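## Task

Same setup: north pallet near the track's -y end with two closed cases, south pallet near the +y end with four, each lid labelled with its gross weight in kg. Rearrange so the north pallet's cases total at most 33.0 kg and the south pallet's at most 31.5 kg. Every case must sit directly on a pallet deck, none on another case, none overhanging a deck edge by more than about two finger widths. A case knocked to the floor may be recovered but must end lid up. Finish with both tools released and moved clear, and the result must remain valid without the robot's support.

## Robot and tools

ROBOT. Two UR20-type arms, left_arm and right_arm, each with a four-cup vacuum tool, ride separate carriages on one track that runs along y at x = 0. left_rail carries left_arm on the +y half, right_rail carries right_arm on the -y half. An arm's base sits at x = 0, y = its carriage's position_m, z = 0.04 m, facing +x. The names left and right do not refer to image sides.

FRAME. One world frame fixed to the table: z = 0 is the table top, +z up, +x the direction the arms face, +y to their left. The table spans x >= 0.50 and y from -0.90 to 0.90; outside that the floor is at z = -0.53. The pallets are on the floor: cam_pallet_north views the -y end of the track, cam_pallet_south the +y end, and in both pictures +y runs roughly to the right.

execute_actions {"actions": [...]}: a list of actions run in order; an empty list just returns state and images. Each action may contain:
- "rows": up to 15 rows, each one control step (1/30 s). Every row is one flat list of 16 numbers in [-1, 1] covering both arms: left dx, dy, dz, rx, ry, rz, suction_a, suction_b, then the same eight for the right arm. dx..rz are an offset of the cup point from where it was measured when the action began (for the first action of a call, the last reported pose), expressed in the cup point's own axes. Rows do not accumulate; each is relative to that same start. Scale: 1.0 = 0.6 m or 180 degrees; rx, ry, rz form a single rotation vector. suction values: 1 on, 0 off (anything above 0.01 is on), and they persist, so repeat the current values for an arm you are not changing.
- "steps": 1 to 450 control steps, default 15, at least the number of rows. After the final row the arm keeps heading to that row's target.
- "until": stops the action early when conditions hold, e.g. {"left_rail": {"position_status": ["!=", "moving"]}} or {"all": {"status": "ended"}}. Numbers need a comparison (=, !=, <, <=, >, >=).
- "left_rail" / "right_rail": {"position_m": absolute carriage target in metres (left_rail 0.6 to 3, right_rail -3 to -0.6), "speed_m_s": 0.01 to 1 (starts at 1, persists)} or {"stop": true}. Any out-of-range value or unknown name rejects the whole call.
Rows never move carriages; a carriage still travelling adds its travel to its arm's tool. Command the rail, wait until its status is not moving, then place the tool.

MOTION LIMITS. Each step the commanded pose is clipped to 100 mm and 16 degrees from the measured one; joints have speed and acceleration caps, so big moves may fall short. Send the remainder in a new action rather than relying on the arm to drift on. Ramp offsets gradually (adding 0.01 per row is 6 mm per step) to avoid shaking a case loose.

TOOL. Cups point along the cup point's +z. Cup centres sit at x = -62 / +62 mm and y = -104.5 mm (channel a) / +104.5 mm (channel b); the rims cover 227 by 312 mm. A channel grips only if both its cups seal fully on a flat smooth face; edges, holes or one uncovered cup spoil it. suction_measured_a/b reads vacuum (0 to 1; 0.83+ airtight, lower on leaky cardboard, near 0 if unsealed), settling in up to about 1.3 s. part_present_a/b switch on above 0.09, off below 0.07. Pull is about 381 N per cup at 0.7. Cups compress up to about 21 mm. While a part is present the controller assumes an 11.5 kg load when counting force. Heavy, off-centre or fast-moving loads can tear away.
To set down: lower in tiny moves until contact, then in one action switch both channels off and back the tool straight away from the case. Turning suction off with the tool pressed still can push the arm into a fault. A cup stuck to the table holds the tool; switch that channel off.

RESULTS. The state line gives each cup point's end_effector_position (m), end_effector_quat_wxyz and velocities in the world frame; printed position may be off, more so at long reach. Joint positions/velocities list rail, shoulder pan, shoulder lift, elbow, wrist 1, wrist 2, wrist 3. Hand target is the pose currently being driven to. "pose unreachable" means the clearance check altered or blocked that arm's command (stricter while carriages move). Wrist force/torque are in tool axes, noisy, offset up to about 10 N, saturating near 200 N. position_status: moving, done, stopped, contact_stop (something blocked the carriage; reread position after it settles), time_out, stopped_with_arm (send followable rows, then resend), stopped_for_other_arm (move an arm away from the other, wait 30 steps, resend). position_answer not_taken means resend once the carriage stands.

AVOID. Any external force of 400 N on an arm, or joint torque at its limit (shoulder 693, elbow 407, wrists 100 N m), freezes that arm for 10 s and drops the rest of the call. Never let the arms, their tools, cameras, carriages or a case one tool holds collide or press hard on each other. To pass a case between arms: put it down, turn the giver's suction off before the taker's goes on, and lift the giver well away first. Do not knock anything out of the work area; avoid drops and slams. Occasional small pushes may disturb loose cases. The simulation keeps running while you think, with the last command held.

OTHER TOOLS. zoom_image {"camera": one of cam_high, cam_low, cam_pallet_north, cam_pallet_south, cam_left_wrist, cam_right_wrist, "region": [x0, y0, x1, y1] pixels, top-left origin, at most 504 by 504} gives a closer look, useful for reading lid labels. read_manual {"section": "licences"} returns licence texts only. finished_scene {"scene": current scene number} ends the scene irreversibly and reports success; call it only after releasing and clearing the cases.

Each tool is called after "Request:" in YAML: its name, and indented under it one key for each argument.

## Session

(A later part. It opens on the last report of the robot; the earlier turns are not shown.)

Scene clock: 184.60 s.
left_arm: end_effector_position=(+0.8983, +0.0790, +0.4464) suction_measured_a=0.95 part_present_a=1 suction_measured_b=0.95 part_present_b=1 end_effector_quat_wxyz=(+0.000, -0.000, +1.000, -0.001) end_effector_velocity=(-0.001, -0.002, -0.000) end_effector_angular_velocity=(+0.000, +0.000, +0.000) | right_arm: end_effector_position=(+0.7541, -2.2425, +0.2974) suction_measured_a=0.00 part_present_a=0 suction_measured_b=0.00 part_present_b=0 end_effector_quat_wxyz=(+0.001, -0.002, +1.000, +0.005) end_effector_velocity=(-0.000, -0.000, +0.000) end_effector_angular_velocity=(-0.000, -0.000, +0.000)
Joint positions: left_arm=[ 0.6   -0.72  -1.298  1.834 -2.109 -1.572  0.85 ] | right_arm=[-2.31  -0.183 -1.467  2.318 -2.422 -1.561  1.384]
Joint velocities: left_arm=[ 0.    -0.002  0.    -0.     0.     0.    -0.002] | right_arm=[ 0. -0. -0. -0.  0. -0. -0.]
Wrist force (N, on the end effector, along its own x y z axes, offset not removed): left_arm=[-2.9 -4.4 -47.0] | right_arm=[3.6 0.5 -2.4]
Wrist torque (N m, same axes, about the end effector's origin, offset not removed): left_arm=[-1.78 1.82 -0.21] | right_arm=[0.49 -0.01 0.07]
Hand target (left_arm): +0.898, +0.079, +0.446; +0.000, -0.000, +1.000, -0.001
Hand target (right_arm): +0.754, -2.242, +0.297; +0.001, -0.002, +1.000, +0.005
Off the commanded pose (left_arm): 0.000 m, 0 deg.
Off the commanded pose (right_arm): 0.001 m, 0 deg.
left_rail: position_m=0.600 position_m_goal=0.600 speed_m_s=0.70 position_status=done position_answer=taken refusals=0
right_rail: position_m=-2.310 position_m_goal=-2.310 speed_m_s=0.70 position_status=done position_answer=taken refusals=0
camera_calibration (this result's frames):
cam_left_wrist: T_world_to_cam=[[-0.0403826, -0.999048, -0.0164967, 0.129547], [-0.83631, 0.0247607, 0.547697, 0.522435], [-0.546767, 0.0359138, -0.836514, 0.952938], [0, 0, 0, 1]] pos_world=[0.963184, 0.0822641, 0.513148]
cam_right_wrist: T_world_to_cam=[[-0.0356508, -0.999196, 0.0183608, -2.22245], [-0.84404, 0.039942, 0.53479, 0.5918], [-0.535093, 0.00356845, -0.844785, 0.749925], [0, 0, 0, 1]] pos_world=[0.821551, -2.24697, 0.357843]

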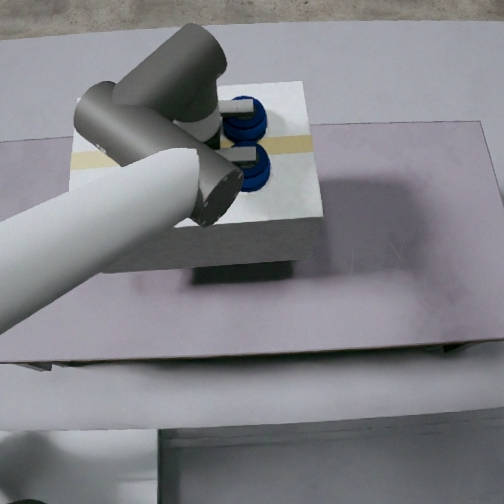

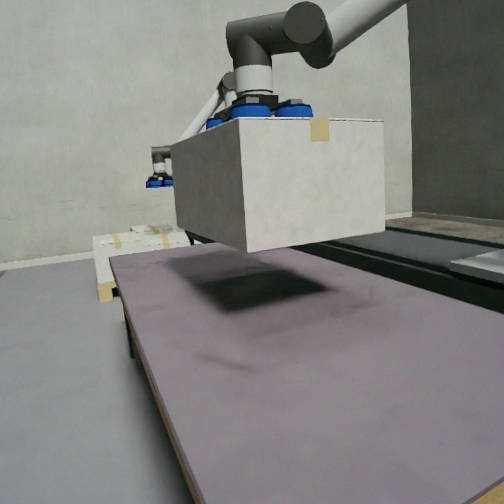

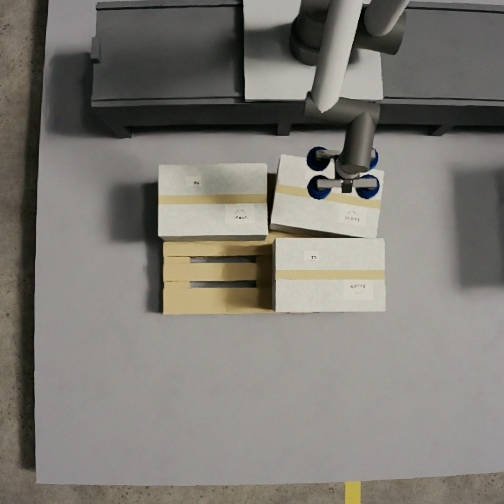

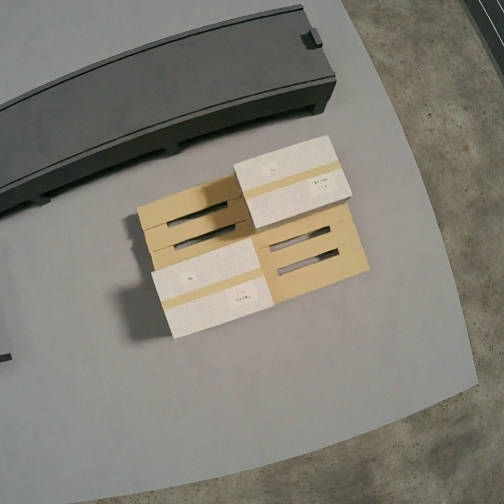

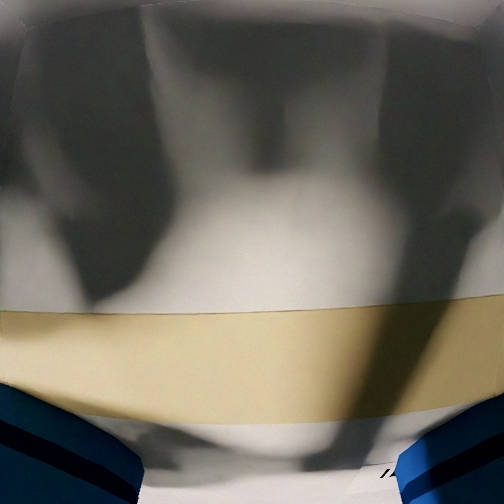

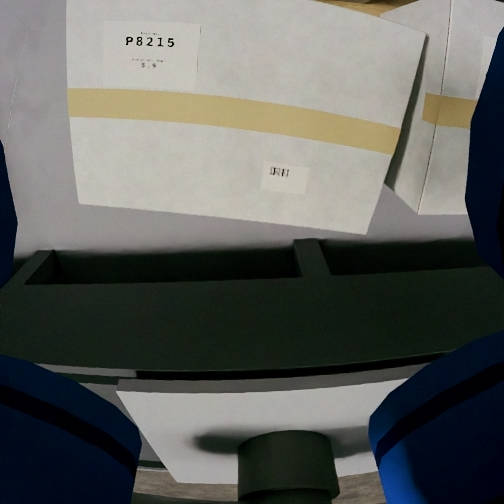

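Request:
execute_actions:
  actions:
    - {"rows":[[0,0,0.1,0,0,0,1,1,0,0,0,0,0,0,0,0],[0,0,0.2,0,0,0,1,1,0,0,0,0,0,0,0,0],[0,0,0.31,0,0,0,1,1,0,0,0,0,0,0,0,0]],"steps":40}
    - {"rows":[[0,0,-0.3,0,0,0,0,0,0,0,-0.2,0,0,0,0,0]],"steps":30}
    - {"rows":[[0,0.9,0,0,0,0,0,0,0,0,0,0,0,0,0,0]],"steps":45}
    - {"left_rail":{"position_m":2.0,"speed_m_s":1},"right_rail":{"position_m":-0.6,"speed_m_s":1},"steps":150,"until":{"all":{"status":"ended"}}}

Scene clock: 195.30 s.
left_arm: end_effector_position=(+0.8979, +2.0190, +0.4399) suction_measured_a=0.00 part_present_a=0 suction_measured_b=0.00 part_present_b=0 end_effector_quat_wxyz=(+0.001, -0.000, +1.000, -0.001) end_effector_velocity=(-0.000, -0.000, -0.000) end_effector_angular_velocity=(-0.000, +0.000, -0.000) | right_arm: end_effector_position=(+0.7538, -0.5334, +0.4174) suction_measured_a=0.00 part_present_a=0 suction_measured_b=0.00 part_present_b=0 end_effector_quat_wxyz=(+0.001, -0.002, +1.000, +0.005) end_effector_velocity=(+0.000, +0.002, -0.000) end_effector_angular_velocity=(+0.000, +0.000, -0.000)
Joint positions: left_arm=[ 2.    -0.204 -1.444  2.031 -2.16  -1.572  1.366] | right_arm=[-0.6   -0.185 -1.591  2.226 -2.206 -1.561  1.383]
Joint velocities: left_arm=[ 0. -0.  0. -0.  0. -0.  0.] | right_arm=[ 0.002  0.     0.     0.    -0.    -0.     0.   ]
Wrist force (N, on the end effector, along its own x y z axes, offset not removed): left_arm=[-5.2 -0.7 -7.3] | right_arm=[3.4 -0.9 3.7]
Wrist torque (N m, same axes, about the end effector's origin, offset not removed): left_arm=[0.23 1.25 -0.50] | right_arm=[0.36 -0.14 0.36]
Hand target (left_arm): +0.898, +2.019, +0.440; +0.001, -0.000, +1.000, -0.001
Hand target (right_arm): +0.754, -0.534, +0.417; +0.001, -0.002, +1.000, +0.005
Off the commanded pose (left_arm): 0.001 m, 0 deg.
Off the commanded pose (right_arm): 0.000 m, 0 deg.
left_rail: position_m=2.000 position_m_goal=2.000 speed_m_s=1.00 position_status=done position_answer=taken refusals=0
right_rail: position_m=-0.600 position_m_goal=-0.600 speed_m_s=1.00 position_status=done position_answer=taken refusals=0
camera_calibration (this result's frames):
cam_left_wrist: T_world_to_cam=[[-0.0402756, -0.999042, -0.0171406, 2.06769], [-0.836807, 0.0243511, 0.546956, 0.479342], [-0.546014, 0.0363724, -0.836986, 0.8762], [0, 0, 0, 1]] pos_world=[0.962812, 2.02216, 0.506629]
cam_right_wrist: T_world_to_cam=[[-0.0355836, -0.999198, 0.0183697, -0.516956], [-0.844075, 0.0398903, 0.534739, 0.459162], [-0.535043, 0.0035225, -0.844818, 0.844996], [0, 0, 0, 1]] pos_world=[0.821281, -0.537834, 0.477832]

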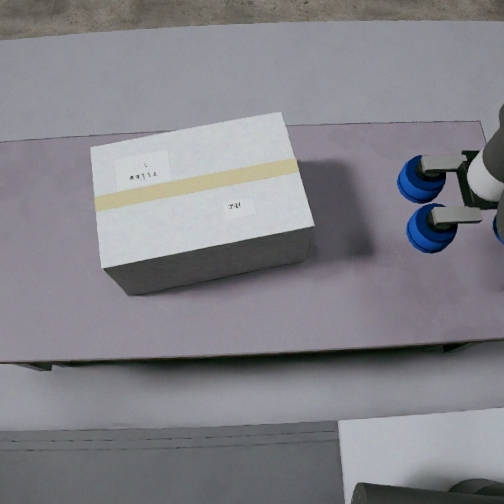

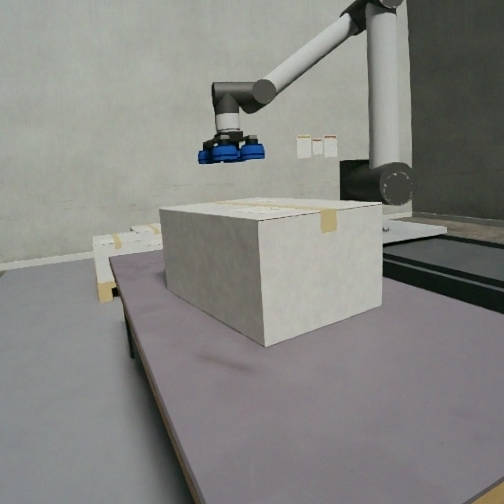

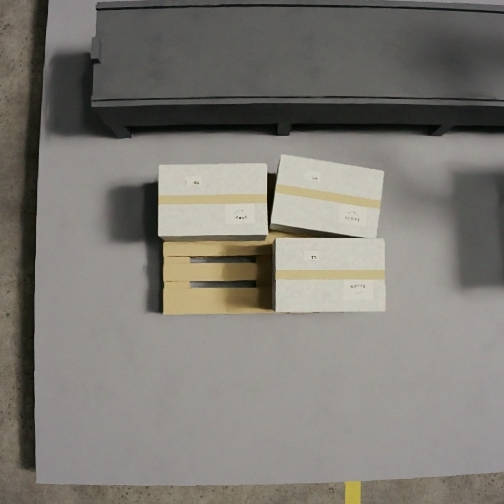

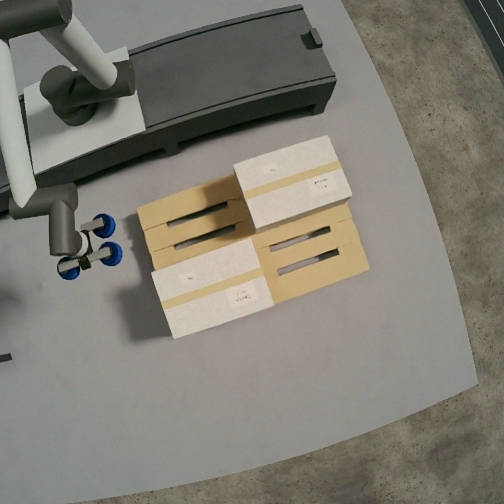

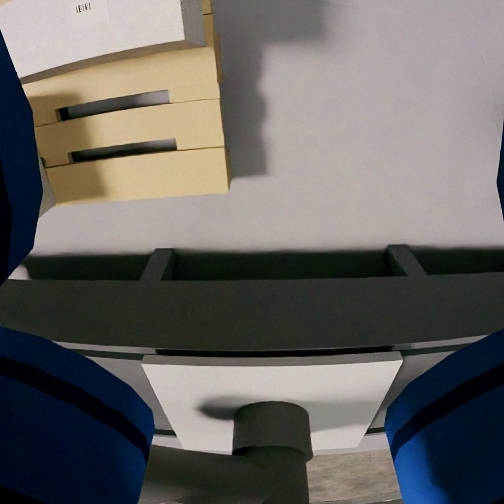

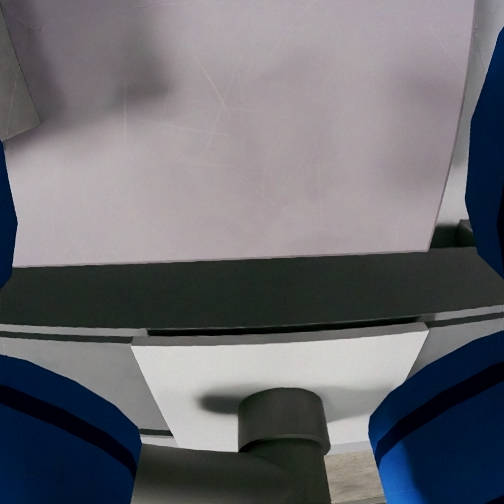

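Request:
execute_actions:
  actions:
    - {"rows":[[0,0,0,0,0,0,0,0,-0.2,1.0,0,0,0,0,0,0]],"steps":50}
    - {"rows":[[0,0,0,0,0,0,0,0,0,0.08,0.15,0,0,0,0,0]],"steps":30}

Scene clock: 207.47 s.
left_arm: end_effector_position=(+0.8979, +2.0189, +0.4399) suction_measured_a=0.00 part_present_a=0 suction_measured_b=0.00 part_present_b=0 end_effector_quat_wxyz=(+0.001, -0.000, +1.000, -0.001) end_effector_velocity=(-0.000, -0.000, -0.000) end_effector_angular_velocity=(-0.000, +0.000, -0.000) | right_arm: end_effector_position=(+0.8695, +0.1122, +0.3332) suction_measured_a=0.00 part_present_a=0 suction_measured_b=0.00 part_present_b=0 end_effector_quat_wxyz=(+0.001, -0.002, +1.000, +0.005) end_effector_velocity=(+0.000, +0.000, -0.001) end_effector_angular_velocity=(-0.000, -0.000, +0.000)
Joint positions: left_arm=[ 2.    -0.204 -1.444  2.031 -2.16  -1.572  1.366] | right_arm=[-0.6    0.504 -1.137  1.782 -2.222 -1.563  2.071]
Joint velocities: left_arm=[ 0.  0.  0.  0.  0. -0.  0.] | right_arm=[ 0.     0.     0.001 -0.    -0.001 -0.     0.   ]
Wrist force (N, on the end effector, along its own x y z axes, offset not removed): left_arm=[-0.9 -0.9 0.0] | right_arm=[2.6 3.9 -2.9]
Wrist torque (N m, same axes, about the end effector's origin, offset not removed): left_arm=[0.44 0.67 -0.08] | right_arm=[0.93 -0.10 0.30]
Hand target (left_arm): +0.898, +2.019, +0.440; +0.001, -0.000, +1.000, -0.001
Hand target (right_arm): +0.869, +0.112, +0.333; +0.001, -0.002, +1.000, +0.005
Off the commanded pose (left_arm): 0.000 m, 0 deg.
Off the commanded pose (right_arm): 0.000 m, 0 deg.
left_rail: position_m=2.000 position_m_goal=2.000 speed_m_s=1.00 position_status=done position_answer=taken refusals=0
right_rail: position_m=-0.600 position_m_goal=-0.600 speed_m_s=1.00 position_status=done position_answer=taken refusals=0
camera_calibration (this result's frames):
cam_left_wrist: T_world_to_cam=[[-0.0403139, -0.99904, -0.0171368, 2.06768], [-0.836806, 0.0243853, 0.546957, 0.479273], [-0.546014, 0.0363901, -0.836986, 0.876165], [0, 0, 0, 1]] pos_world=[0.962813, 2.02213, 0.506629]
cam_right_wrist: T_world_to_cam=[[-0.0352398, -0.999215, 0.018076, 0.133605], [-0.844005, 0.039442, 0.534884, 0.576011], [-0.535177, 0.00359297, -0.844732, 0.833562], [0, 0, 0, 1]] pos_world=[0.936967, 0.107787, 0.393623]

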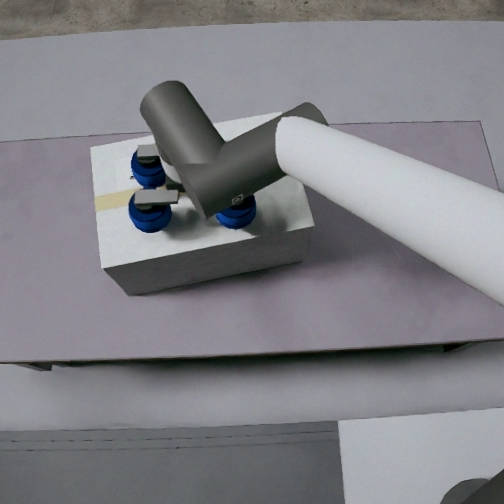

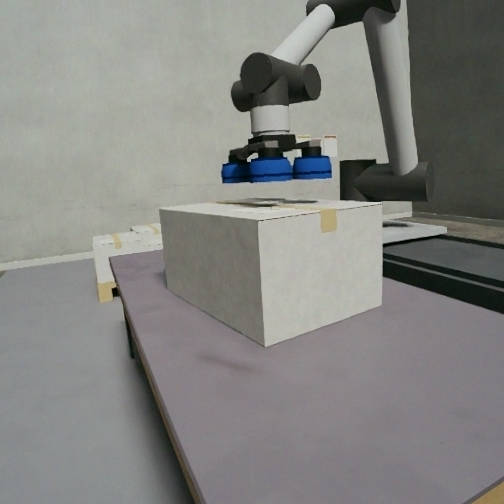

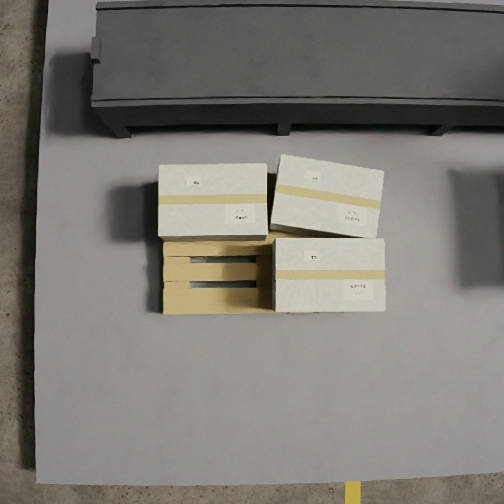

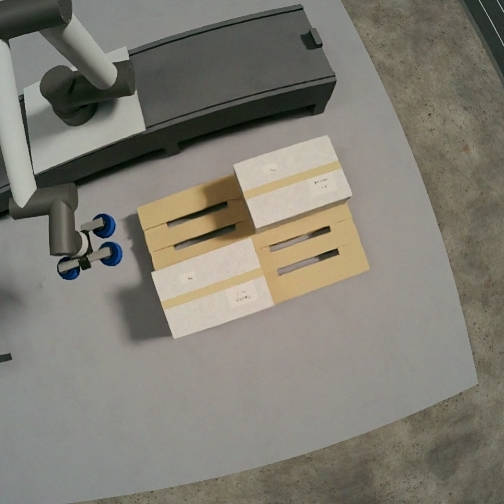

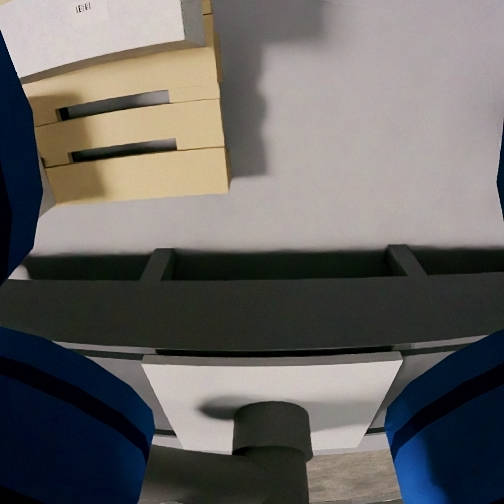

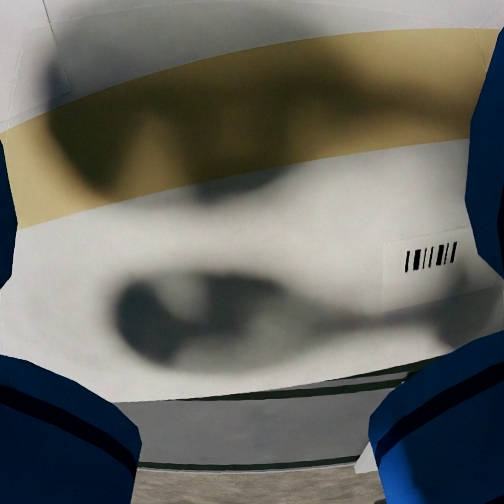

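Well placed. Descend to ~0.245 with suction.

Request:
execute_actions:
  actions:
    - {"rows":[[0,0,0,0,0,0,0,0,0,0,0.1,0,0,0,1,1]],"steps":25}
    - {"rows":[[0,0,0,0,0,0,0,0,0,0,0.045,0,0,0,1,1]],"steps":30}

Scene clock: 222.90 s.
left_arm: end_effector_position=(+0.8979, +2.0189, +0.4399) suction_measured_a=0.00 part_present_a=0 suction_measured_b=0.00 part_present_b=0 end_effector_quat_wxyz=(+0.001, -0.000, +1.000, -0.001) end_effector_velocity=(-0.000, +0.000, +0.000) end_effector_angular_velocity=(-0.000, -0.000, -0.000) | right_arm: end_effector_position=(+0.8713, +0.1132, +0.2510) suction_measured_a=0.86 part_present_a=1 suction_measured_b=0.86 part_present_b=1 end_effector_quat_wxyz=(+0.003, -0.002, +1.000, +0.005) end_effector_velocity=(+0.000, -0.000, -0.000) end_effector_angular_velocity=(-0.000, -0.000, -0.000)
Joint positions: left_arm=[ 2.    -0.204 -1.444  2.031 -2.16  -1.572  1.366] | right_arm=[-0.6    0.505 -1.073  1.822 -2.33  -1.565  2.072]
Joint velocities: left_arm=[ 0.  0. -0.  0. -0. -0.  0.] | right_arm=[ 0. -0.  0.  0. -0. -0.  0.]
Wrist force (N, on the end effector, along its own x y z axes, offset not removed): left_arm=[-3.4 -11.3 -9.2] | right_arm=[2.9 -2.6 -50.0]
Wrist torque (N m, same axes, about the end effector's origin, offset not removed): left_arm=[-1.08 0.96 -0.51] | right_arm=[2.33 7.12 0.60]
Hand target (left_arm): +0.898, +2.019, +0.440; +0.001, -0.000, +1.000, -0.001
Hand target (right_arm): +0.871, +0.113, +0.251; +0.003, -0.002, +1.000, +0.005
Off the commanded pose (left_arm): 0.000 m, 0 deg.
Off the commanded pose (right_arm): 0.005 m, 0 deg.
FORCE FAULT: contact force on the right arm reached its limit, and that arm stopped for 10 seconds. The contact can be on any part of that arm, not only on its tool. That arm's remaining commands of this call were not run. That arm holds still and accepts commands again. Move the arm away from the contact; if what it grips holds it there, let go first. Pushing or pulling that hard again can fault the arm again.
left_rail: position_m=2.000 position_m_goal=2.000 speed_m_s=1.00 position_status=done position_answer=taken refusals=0
right_rail: position_m=-0.600 position_m_goal=-0.600 speed_m_s=1.00 position_status=done position_answer=taken refusals=0
camera_calibration (this result's frames):
cam_left_wrist: T_world_to_cam=[[-0.040314, -0.99904, -0.0171369, 2.06768], [-0.836806, 0.0243853, 0.546956, 0.479273], [-0.546014, 0.0363902, -0.836986, 0.876164], [0, 0, 0, 1]] pos_world=[0.962813, 2.02213, 0.506629]
cam_right_wrist: T_world_to_cam=[[-0.0357288, -0.999193, 0.0183412, 0.136514], [-0.846491, 0.0400137, 0.530897, 0.624544], [-0.531203, 0.00344268, -0.847238, 0.762272], [0, 0, 0, 1]] pos_world=[0.93847, 0.10879, 0.311754]

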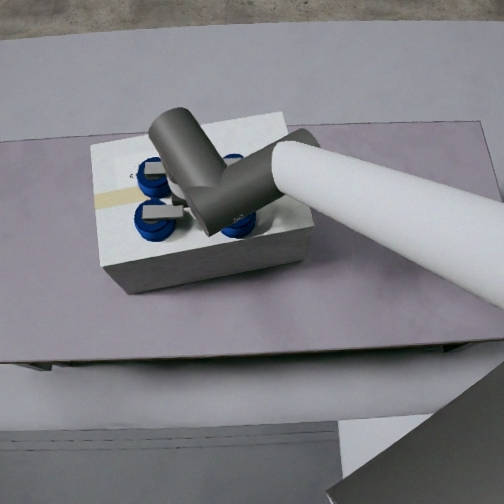

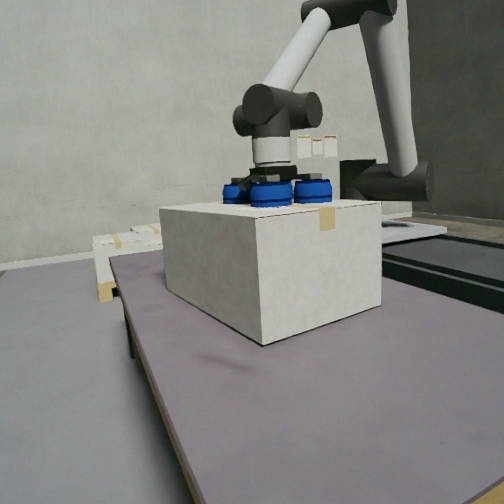

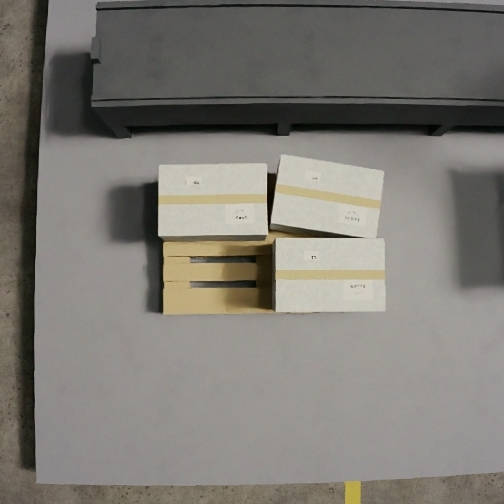

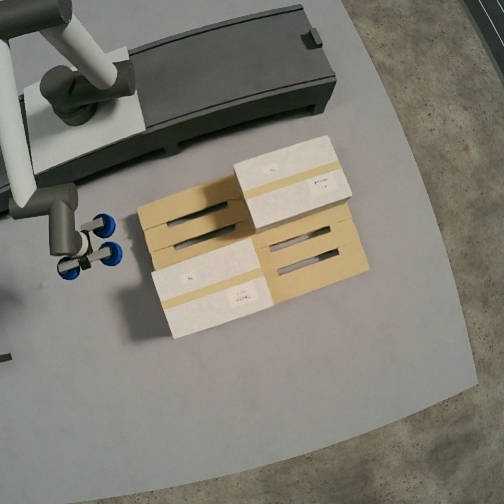

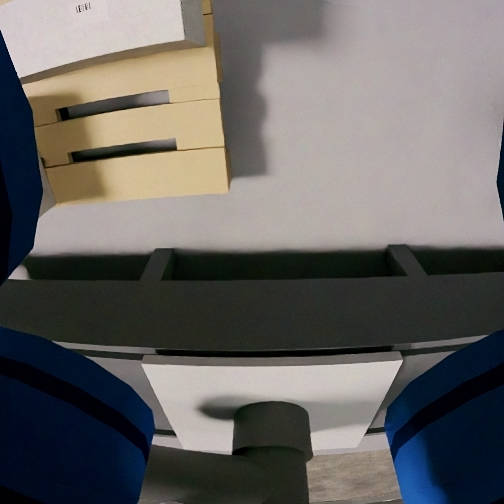

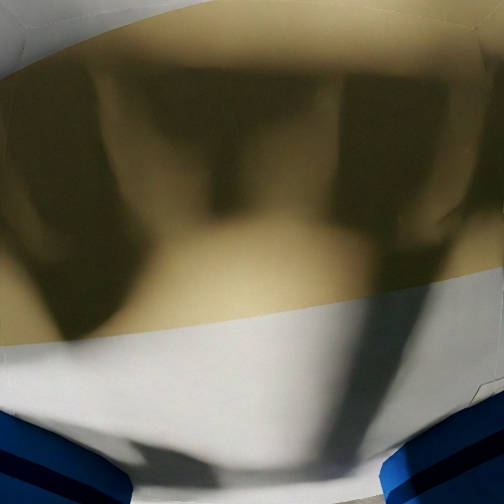

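Request:
execute_actions:
  actions:
    - {"rows":[[0,0,0,0,0,0,0,0,0,0,-0.1,0,0,0,1,1],[0,0,0,0,0,0,0,0,0,0,-0.2,0,0,0,1,1],[0,0,0,0,0,0,0,0,0,0,-0.33,0,0,0.06,1,1]],"steps":40}
    - {"rows":[[0,0,0,0,0,0,0,0,-0.5,-0.9,0,0,0,0,1,1]],"steps":60}
    - {"right_rail":{"position_m":-2.45,"speed_m_s":0.7},"steps":150,"until":{"all":{"status":"ended"}}}

Scene clock: 233.93 s.
left_arm: end_effector_position=(+0.8979, +2.0189, +0.4399) suction_measured_a=0.00 part_present_a=0 suction_measured_b=0.00 part_present_b=0 end_effector_quat_wxyz=(+0.001, -0.000, +1.000, -0.001) end_effector_velocity=(+0.000, -0.000, -0.000) end_effector_angular_velocity=(-0.000, +0.000, -0.000) | right_arm: end_effector_position=(+1.0655, -2.3251, +0.4452) suction_measured_a=0.86 part_present_a=1 suction_measured_b=0.86 part_present_b=1 end_effector_quat_wxyz=(+0.003, +0.092, +0.996, +0.005) end_effector_velocity=(-0.000, +0.002, +0.000) end_effector_angular_velocity=(+0.002, -0.000, +0.002)
Joint positions: left_arm=[ 2.    -0.204 -1.444  2.031 -2.16  -1.572  1.366] | right_arm=[-2.45  -0.074 -1.262  1.787 -2.102 -1.561  1.681]
Joint velocities: left_arm=[ 0.  0.  0. -0.  0. -0.  0.] | right_arm=[ 0.     0.002  0.    -0.    -0.     0.002 -0.   ]
Wrist force (N, on the end effector, along its own x y z axes, offset not removed): left_arm=[-5.6 -2.1 -1.4] | right_arm=[-0.9 -1.2 -39.7]
Wrist torque (N m, same axes, about the end effector's origin, offset not removed): left_arm=[0.00 1.16 -0.39] | right_arm=[-1.75 5.61 0.55]
Hand target (left_arm): +0.898, +2.019, +0.440; +0.001, -0.000, +1.000, -0.001
Hand target (right_arm): +1.066, -2.325, +0.445; +0.003, +0.092, +0.996, +0.005
Off the commanded pose (left_arm): 0.000 m, 0 deg.
Off the commanded pose (right_arm): 0.001 m, 0 deg.
left_rail: position_m=2.000 position_m_goal=2.000 speed_m_s=1.00 position_status=done position_answer=taken refusals=0
right_rail: position_m=-2.450 position_m_goal=-2.450 speed_m_s=0.70 position_status=done position_answer=taken refusals=0
camera_calibration (this result's frames):
cam_left_wrist: T_world_to_cam=[[-0.040314, -0.99904, -0.0171368, 2.06768], [-0.836806, 0.0243853, 0.546956, 0.479273], [-0.546013, 0.0363902, -0.836986, 0.876165], [0, 0, 0, 1]] pos_world=[0.962813, 2.02213, 0.506629]
cam_right_wrist: T_world_to_cam=[[-0.222292, -0.97483, 0.0171106, -2.04045], [-0.823332, 0.197087, 0.532242, 1.12339], [-0.522218, 0.104225, -0.846419, 1.26277], [0, 0, 0, 1]] pos_world=[1.13079, -2.34211, 0.505832]

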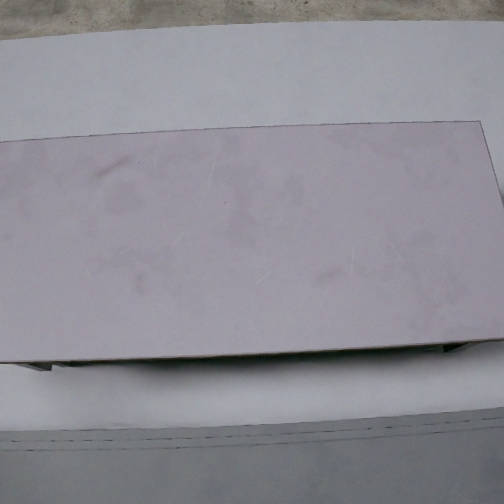

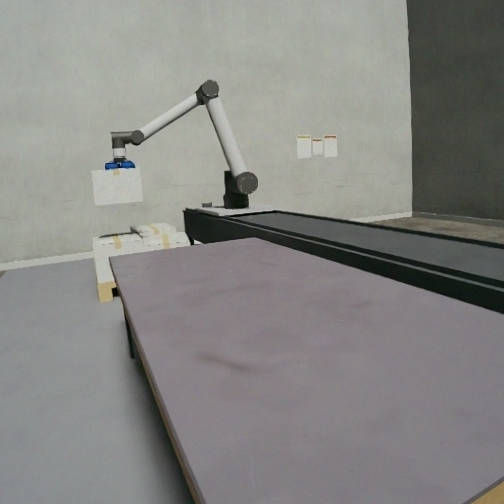

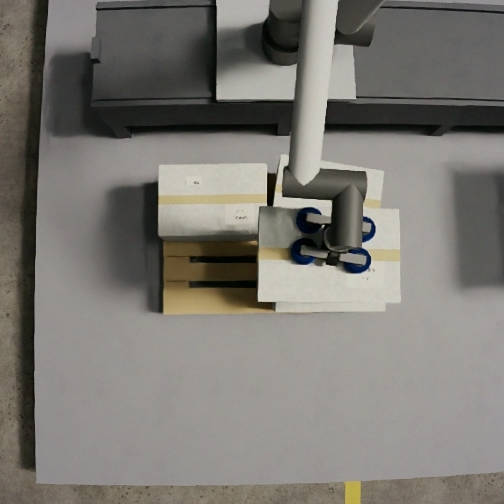

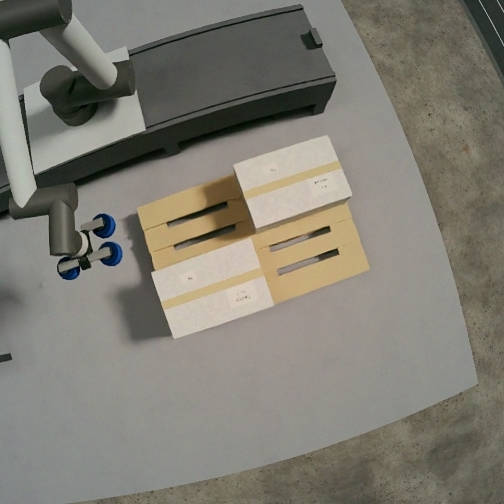

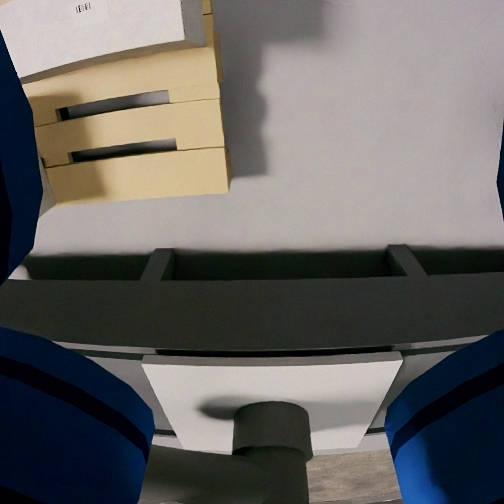

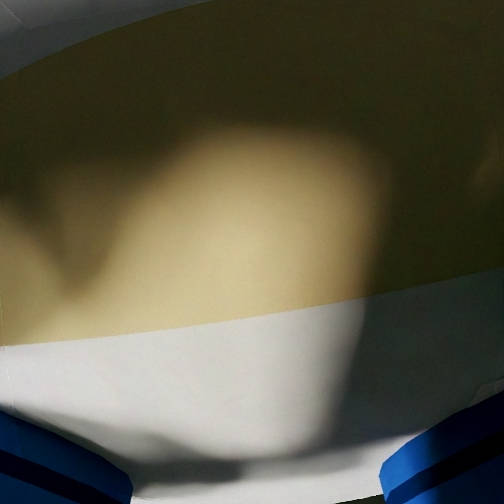

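Request:
execute_actions:
  actions:
    - {"right_rail":{"position_m":-2.93},"rows":[[0,0,0,0,0,0,0,0,-0.2,0,0,0,0,0,1,1]],"steps":120,"until":{"all":{"status":"ended"}}}
    - {"rows":[[0,0,0,0,0,0,0,0,0,0,0.2,0,0,0,1,1],[0,0,0,0,0,0,0,0,0,0,0.4,0,0,0,1,1]],"steps":40}

Scene clock: 242.10 s.
left_arm: end_effector_position=(+0.8979, +2.0189, +0.4399) suction_measured_a=0.00 part_present_a=0 suction_measured_b=0.00 part_present_b=0 end_effector_quat_wxyz=(+0.001, -0.000, +1.000, -0.001) end_effector_velocity=(-0.000, +0.000, +0.000) end_effector_angular_velocity=(-0.000, -0.000, +0.000) | right_arm: end_effector_position=(+1.1850, -2.8253, +0.2058) suction_measured_a=0.86 part_present_a=1 suction_measured_b=0.86 part_present_b=1 end_effector_quat_wxyz=(+0.003, +0.092, +0.996, +0.005) end_effector_velocity=(+0.000, +0.000, -0.001) end_effector_angular_velocity=(+0.000, +0.000, -0.000)
Joint positions: left_arm=[ 2.    -0.204 -1.444  2.031 -2.16  -1.572  1.366] | right_arm=[-2.93  -0.084 -0.98   1.735 -2.331 -1.561  1.672]
Joint velocities: left_arm=[ 0.  0. -0.  0. -0.  0.  0.] | right_arm=[ 0.     0.     0.001  0.    -0.001  0.     0.   ]
Wrist force (N, on the end effector, along its own x y z axes, offset not removed): left_arm=[-1.1 -7.2 -6.7] | right_arm=[1.0 8.2 -33.4]
Wrist torque (N m, same axes, about the end effector's origin, offset not removed): left_arm=[-0.50 0.61 -0.30] | right_arm=[-1.48 5.68 0.22]
Hand target (left_arm): +0.898, +2.019, +0.440; +0.001, -0.000, +1.000, -0.001
Hand target (right_arm): +1.185, -2.825, +0.206; +0.003, +0.092, +0.996, +0.005
Off the commanded pose (left_arm): 0.000 m, 0 deg.
Off the commanded pose (right_arm): 0.000 m, 0 deg.
left_rail: position_m=2.000 position_m_goal=2.000 speed_m_s=1.00 position_status=done position_answer=taken refusals=0
right_rail: position_m=-2.930 position_m_goal=-2.930 speed_m_s=0.70 position_status=done position_answer=taken refusals=0
camera_calibration (this result's frames):
cam_left_wrist: T_world_to_cam=[[-0.0403141, -0.99904, -0.0171368, 2.06768], [-0.836806, 0.0243854, 0.546956, 0.479273], [-0.546014, 0.0363902, -0.836986, 0.876165], [0, 0, 0, 1]] pos_world=[0.962813, 2.02213, 0.506629]
cam_right_wrist: T_world_to_cam=[[-0.222465, -0.97479, 0.0171418, -2.49709], [-0.823333, 0.197258, 0.532177, 1.4483], [-0.522142, 0.104278, -0.84646, 1.17473], [0, 0, 0, 1]] pos_world=[1.2503, -2.84232, 0.266413]

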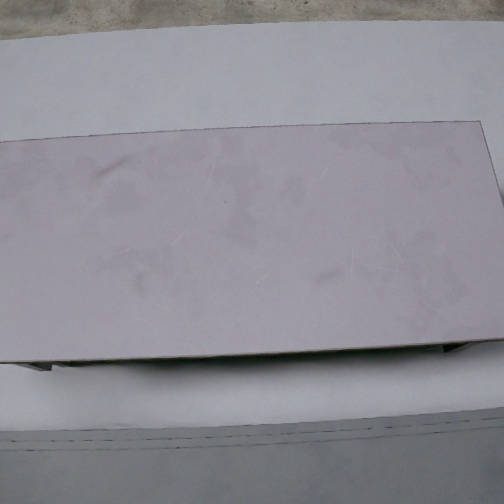

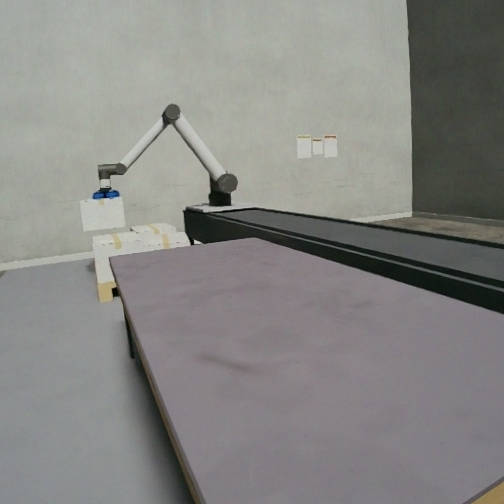

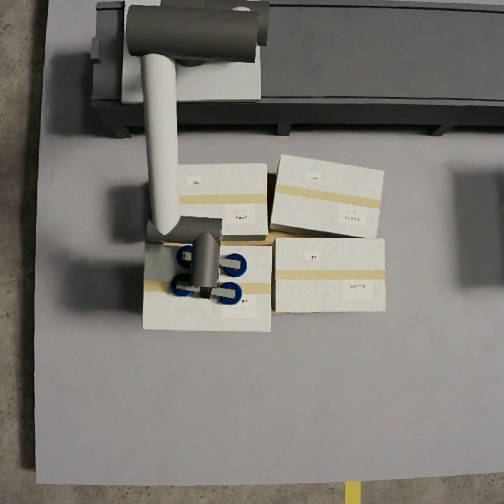

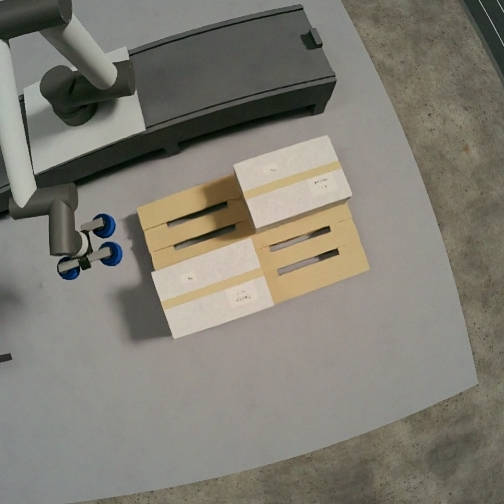

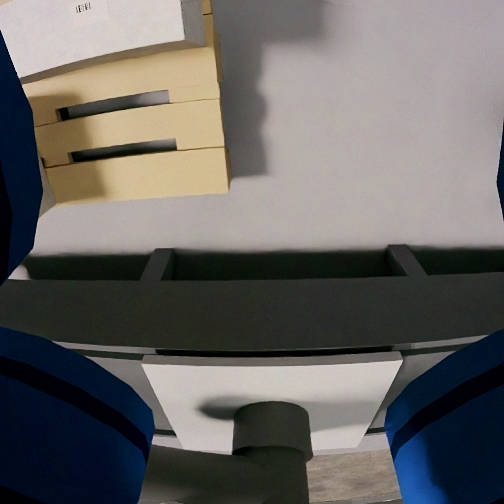

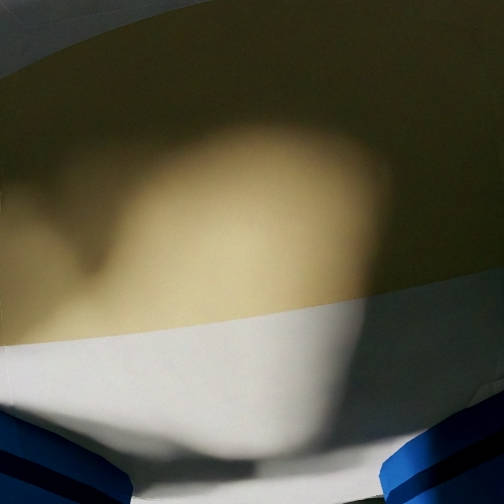

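Request:
execute_actions:
  actions:
    - {"rows":[[0,0,0,0,0,0,0,0,0,0,0.15,0,0,0,1,1],[0,0,0,0,0,0,0,0,0,0,0.3,0,0,0,1,1],[0,0,0,0,0,0,0,0,0,0,0.45,0,0,0,1,1]],"steps":40}
    - {"rows":[[0,0,0,0,0,0,0,0,0,0,0.06,0,0,0,1,1],[0,0,0,0,0,0,0,0,0,0,0.11,0,0,0,1,1]],"steps":30}
    - {"rows":[[0,0,0,0,0,0,0,0,0,0,-0.5,0,0,0,0,0]],"steps":45}

Scene clock: 250.80 s.
left_arm: end_effector_position=(+0.8979, +2.0189, +0.4399) suction_measured_a=0.00 part_present_a=0 suction_measured_b=0.00 part_present_b=0 end_effector_quat_wxyz=(+0.001, -0.000, +1.000, -0.001) end_effector_velocity=(+0.000, -0.000, -0.000) end_effector_angular_velocity=(+0.000, +0.000, -0.000) | right_arm: end_effector_position=(+1.1853, -2.8249, +0.1700) suction_measured_a=0.00 part_present_a=0 suction_measured_b=0.00 part_present_b=0 end_effector_quat_wxyz=(+0.003, +0.092, +0.996, +0.005) end_effector_velocity=(+0.000, -0.000, +0.001) end_effector_angular_velocity=(-0.000, -0.000, -0.000)
Joint positions: left_arm=[ 2.    -0.204 -1.444  2.031 -2.16  -1.572  1.366] | right_arm=[-2.93  -0.084 -0.95   1.746 -2.372 -1.561  1.672]
Joint velocities: left_arm=[ 0. -0.  0. -0.  0. -0. -0.] | right_arm=[ 0.    -0.    -0.001 -0.     0.001 -0.    -0.   ]
Wrist force (N, on the end effector, along its own x y z axes, offset not removed): left_arm=[-7.2 -3.7 -10.1] | right_arm=[2.3 -1.8 3.4]
Wrist torque (N m, same axes, about the end effector's origin, offset not removed): left_arm=[-0.03 1.50 -0.25] | right_arm=[0.20 -0.02 0.21]
Hand target (left_arm): +0.898, +2.019, +0.440; +0.001, -0.000, +1.000, -0.001
Hand target (right_arm): +1.185, -2.825, +0.170; +0.003, +0.092, +0.996, +0.005
Off the commanded pose (left_arm): 0.000 m, 0 deg.
Off the commanded pose (right_arm): 0.000 m, 0 deg.
left_rail: position_m=2.000 position_m_goal=2.000 speed_m_s=1.00 position_status=done position_answer=taken refusals=0
right_rail: position_m=-2.930 position_m_goal=-2.930 speed_m_s=0.70 position_status=done position_answer=taken refusals=0
camera_calibration (this result's frames):
cam_left_wrist: T_world_to_cam=[[-0.040314, -0.99904, -0.0171368, 2.06768], [-0.836806, 0.0243853, 0.546956, 0.479273], [-0.546014, 0.0363902, -0.836986, 0.876165], [0, 0, 0, 1]] pos_world=[0.962813, 2.02213, 0.506629]
cam_right_wrist: T_world_to_cam=[[-0.222465, -0.97479, 0.0171283, -2.4961], [-0.823361, 0.197256, 0.532134, 1.46753], [-0.522098, 0.104278, -0.846487, 1.14443], [0, 0, 0, 1]] pos_world=[1.25051, -2.84199, 0.230579]

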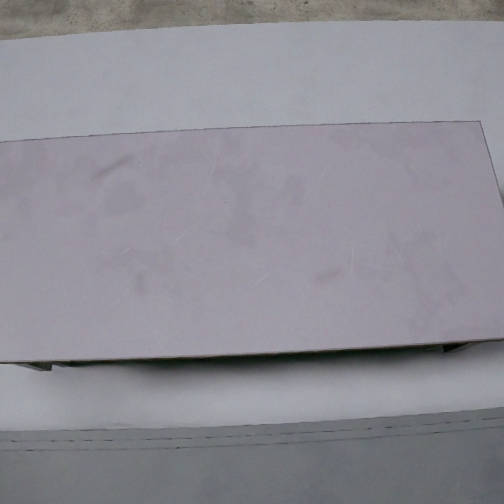

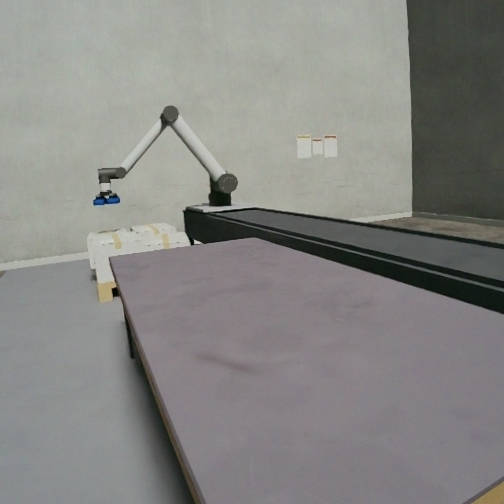

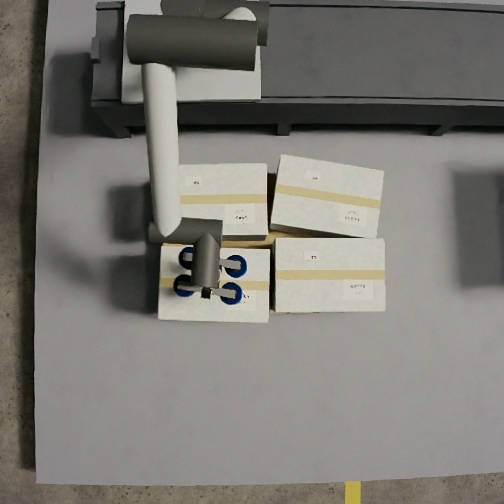

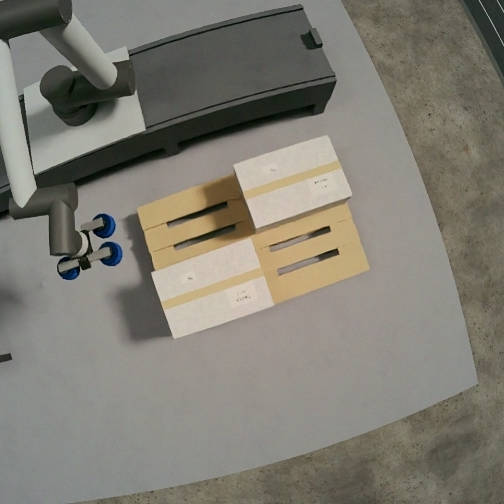

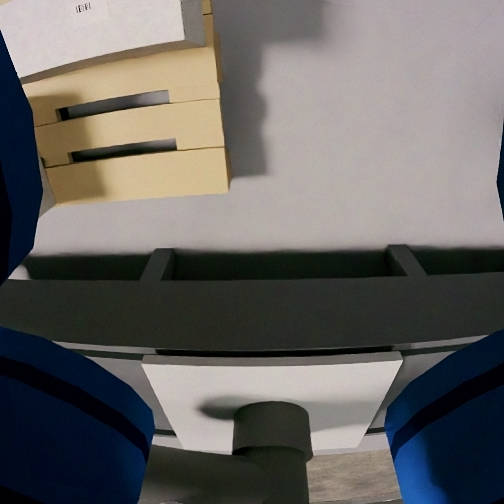

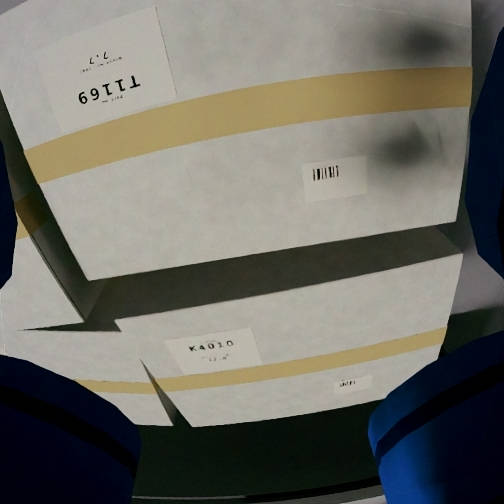

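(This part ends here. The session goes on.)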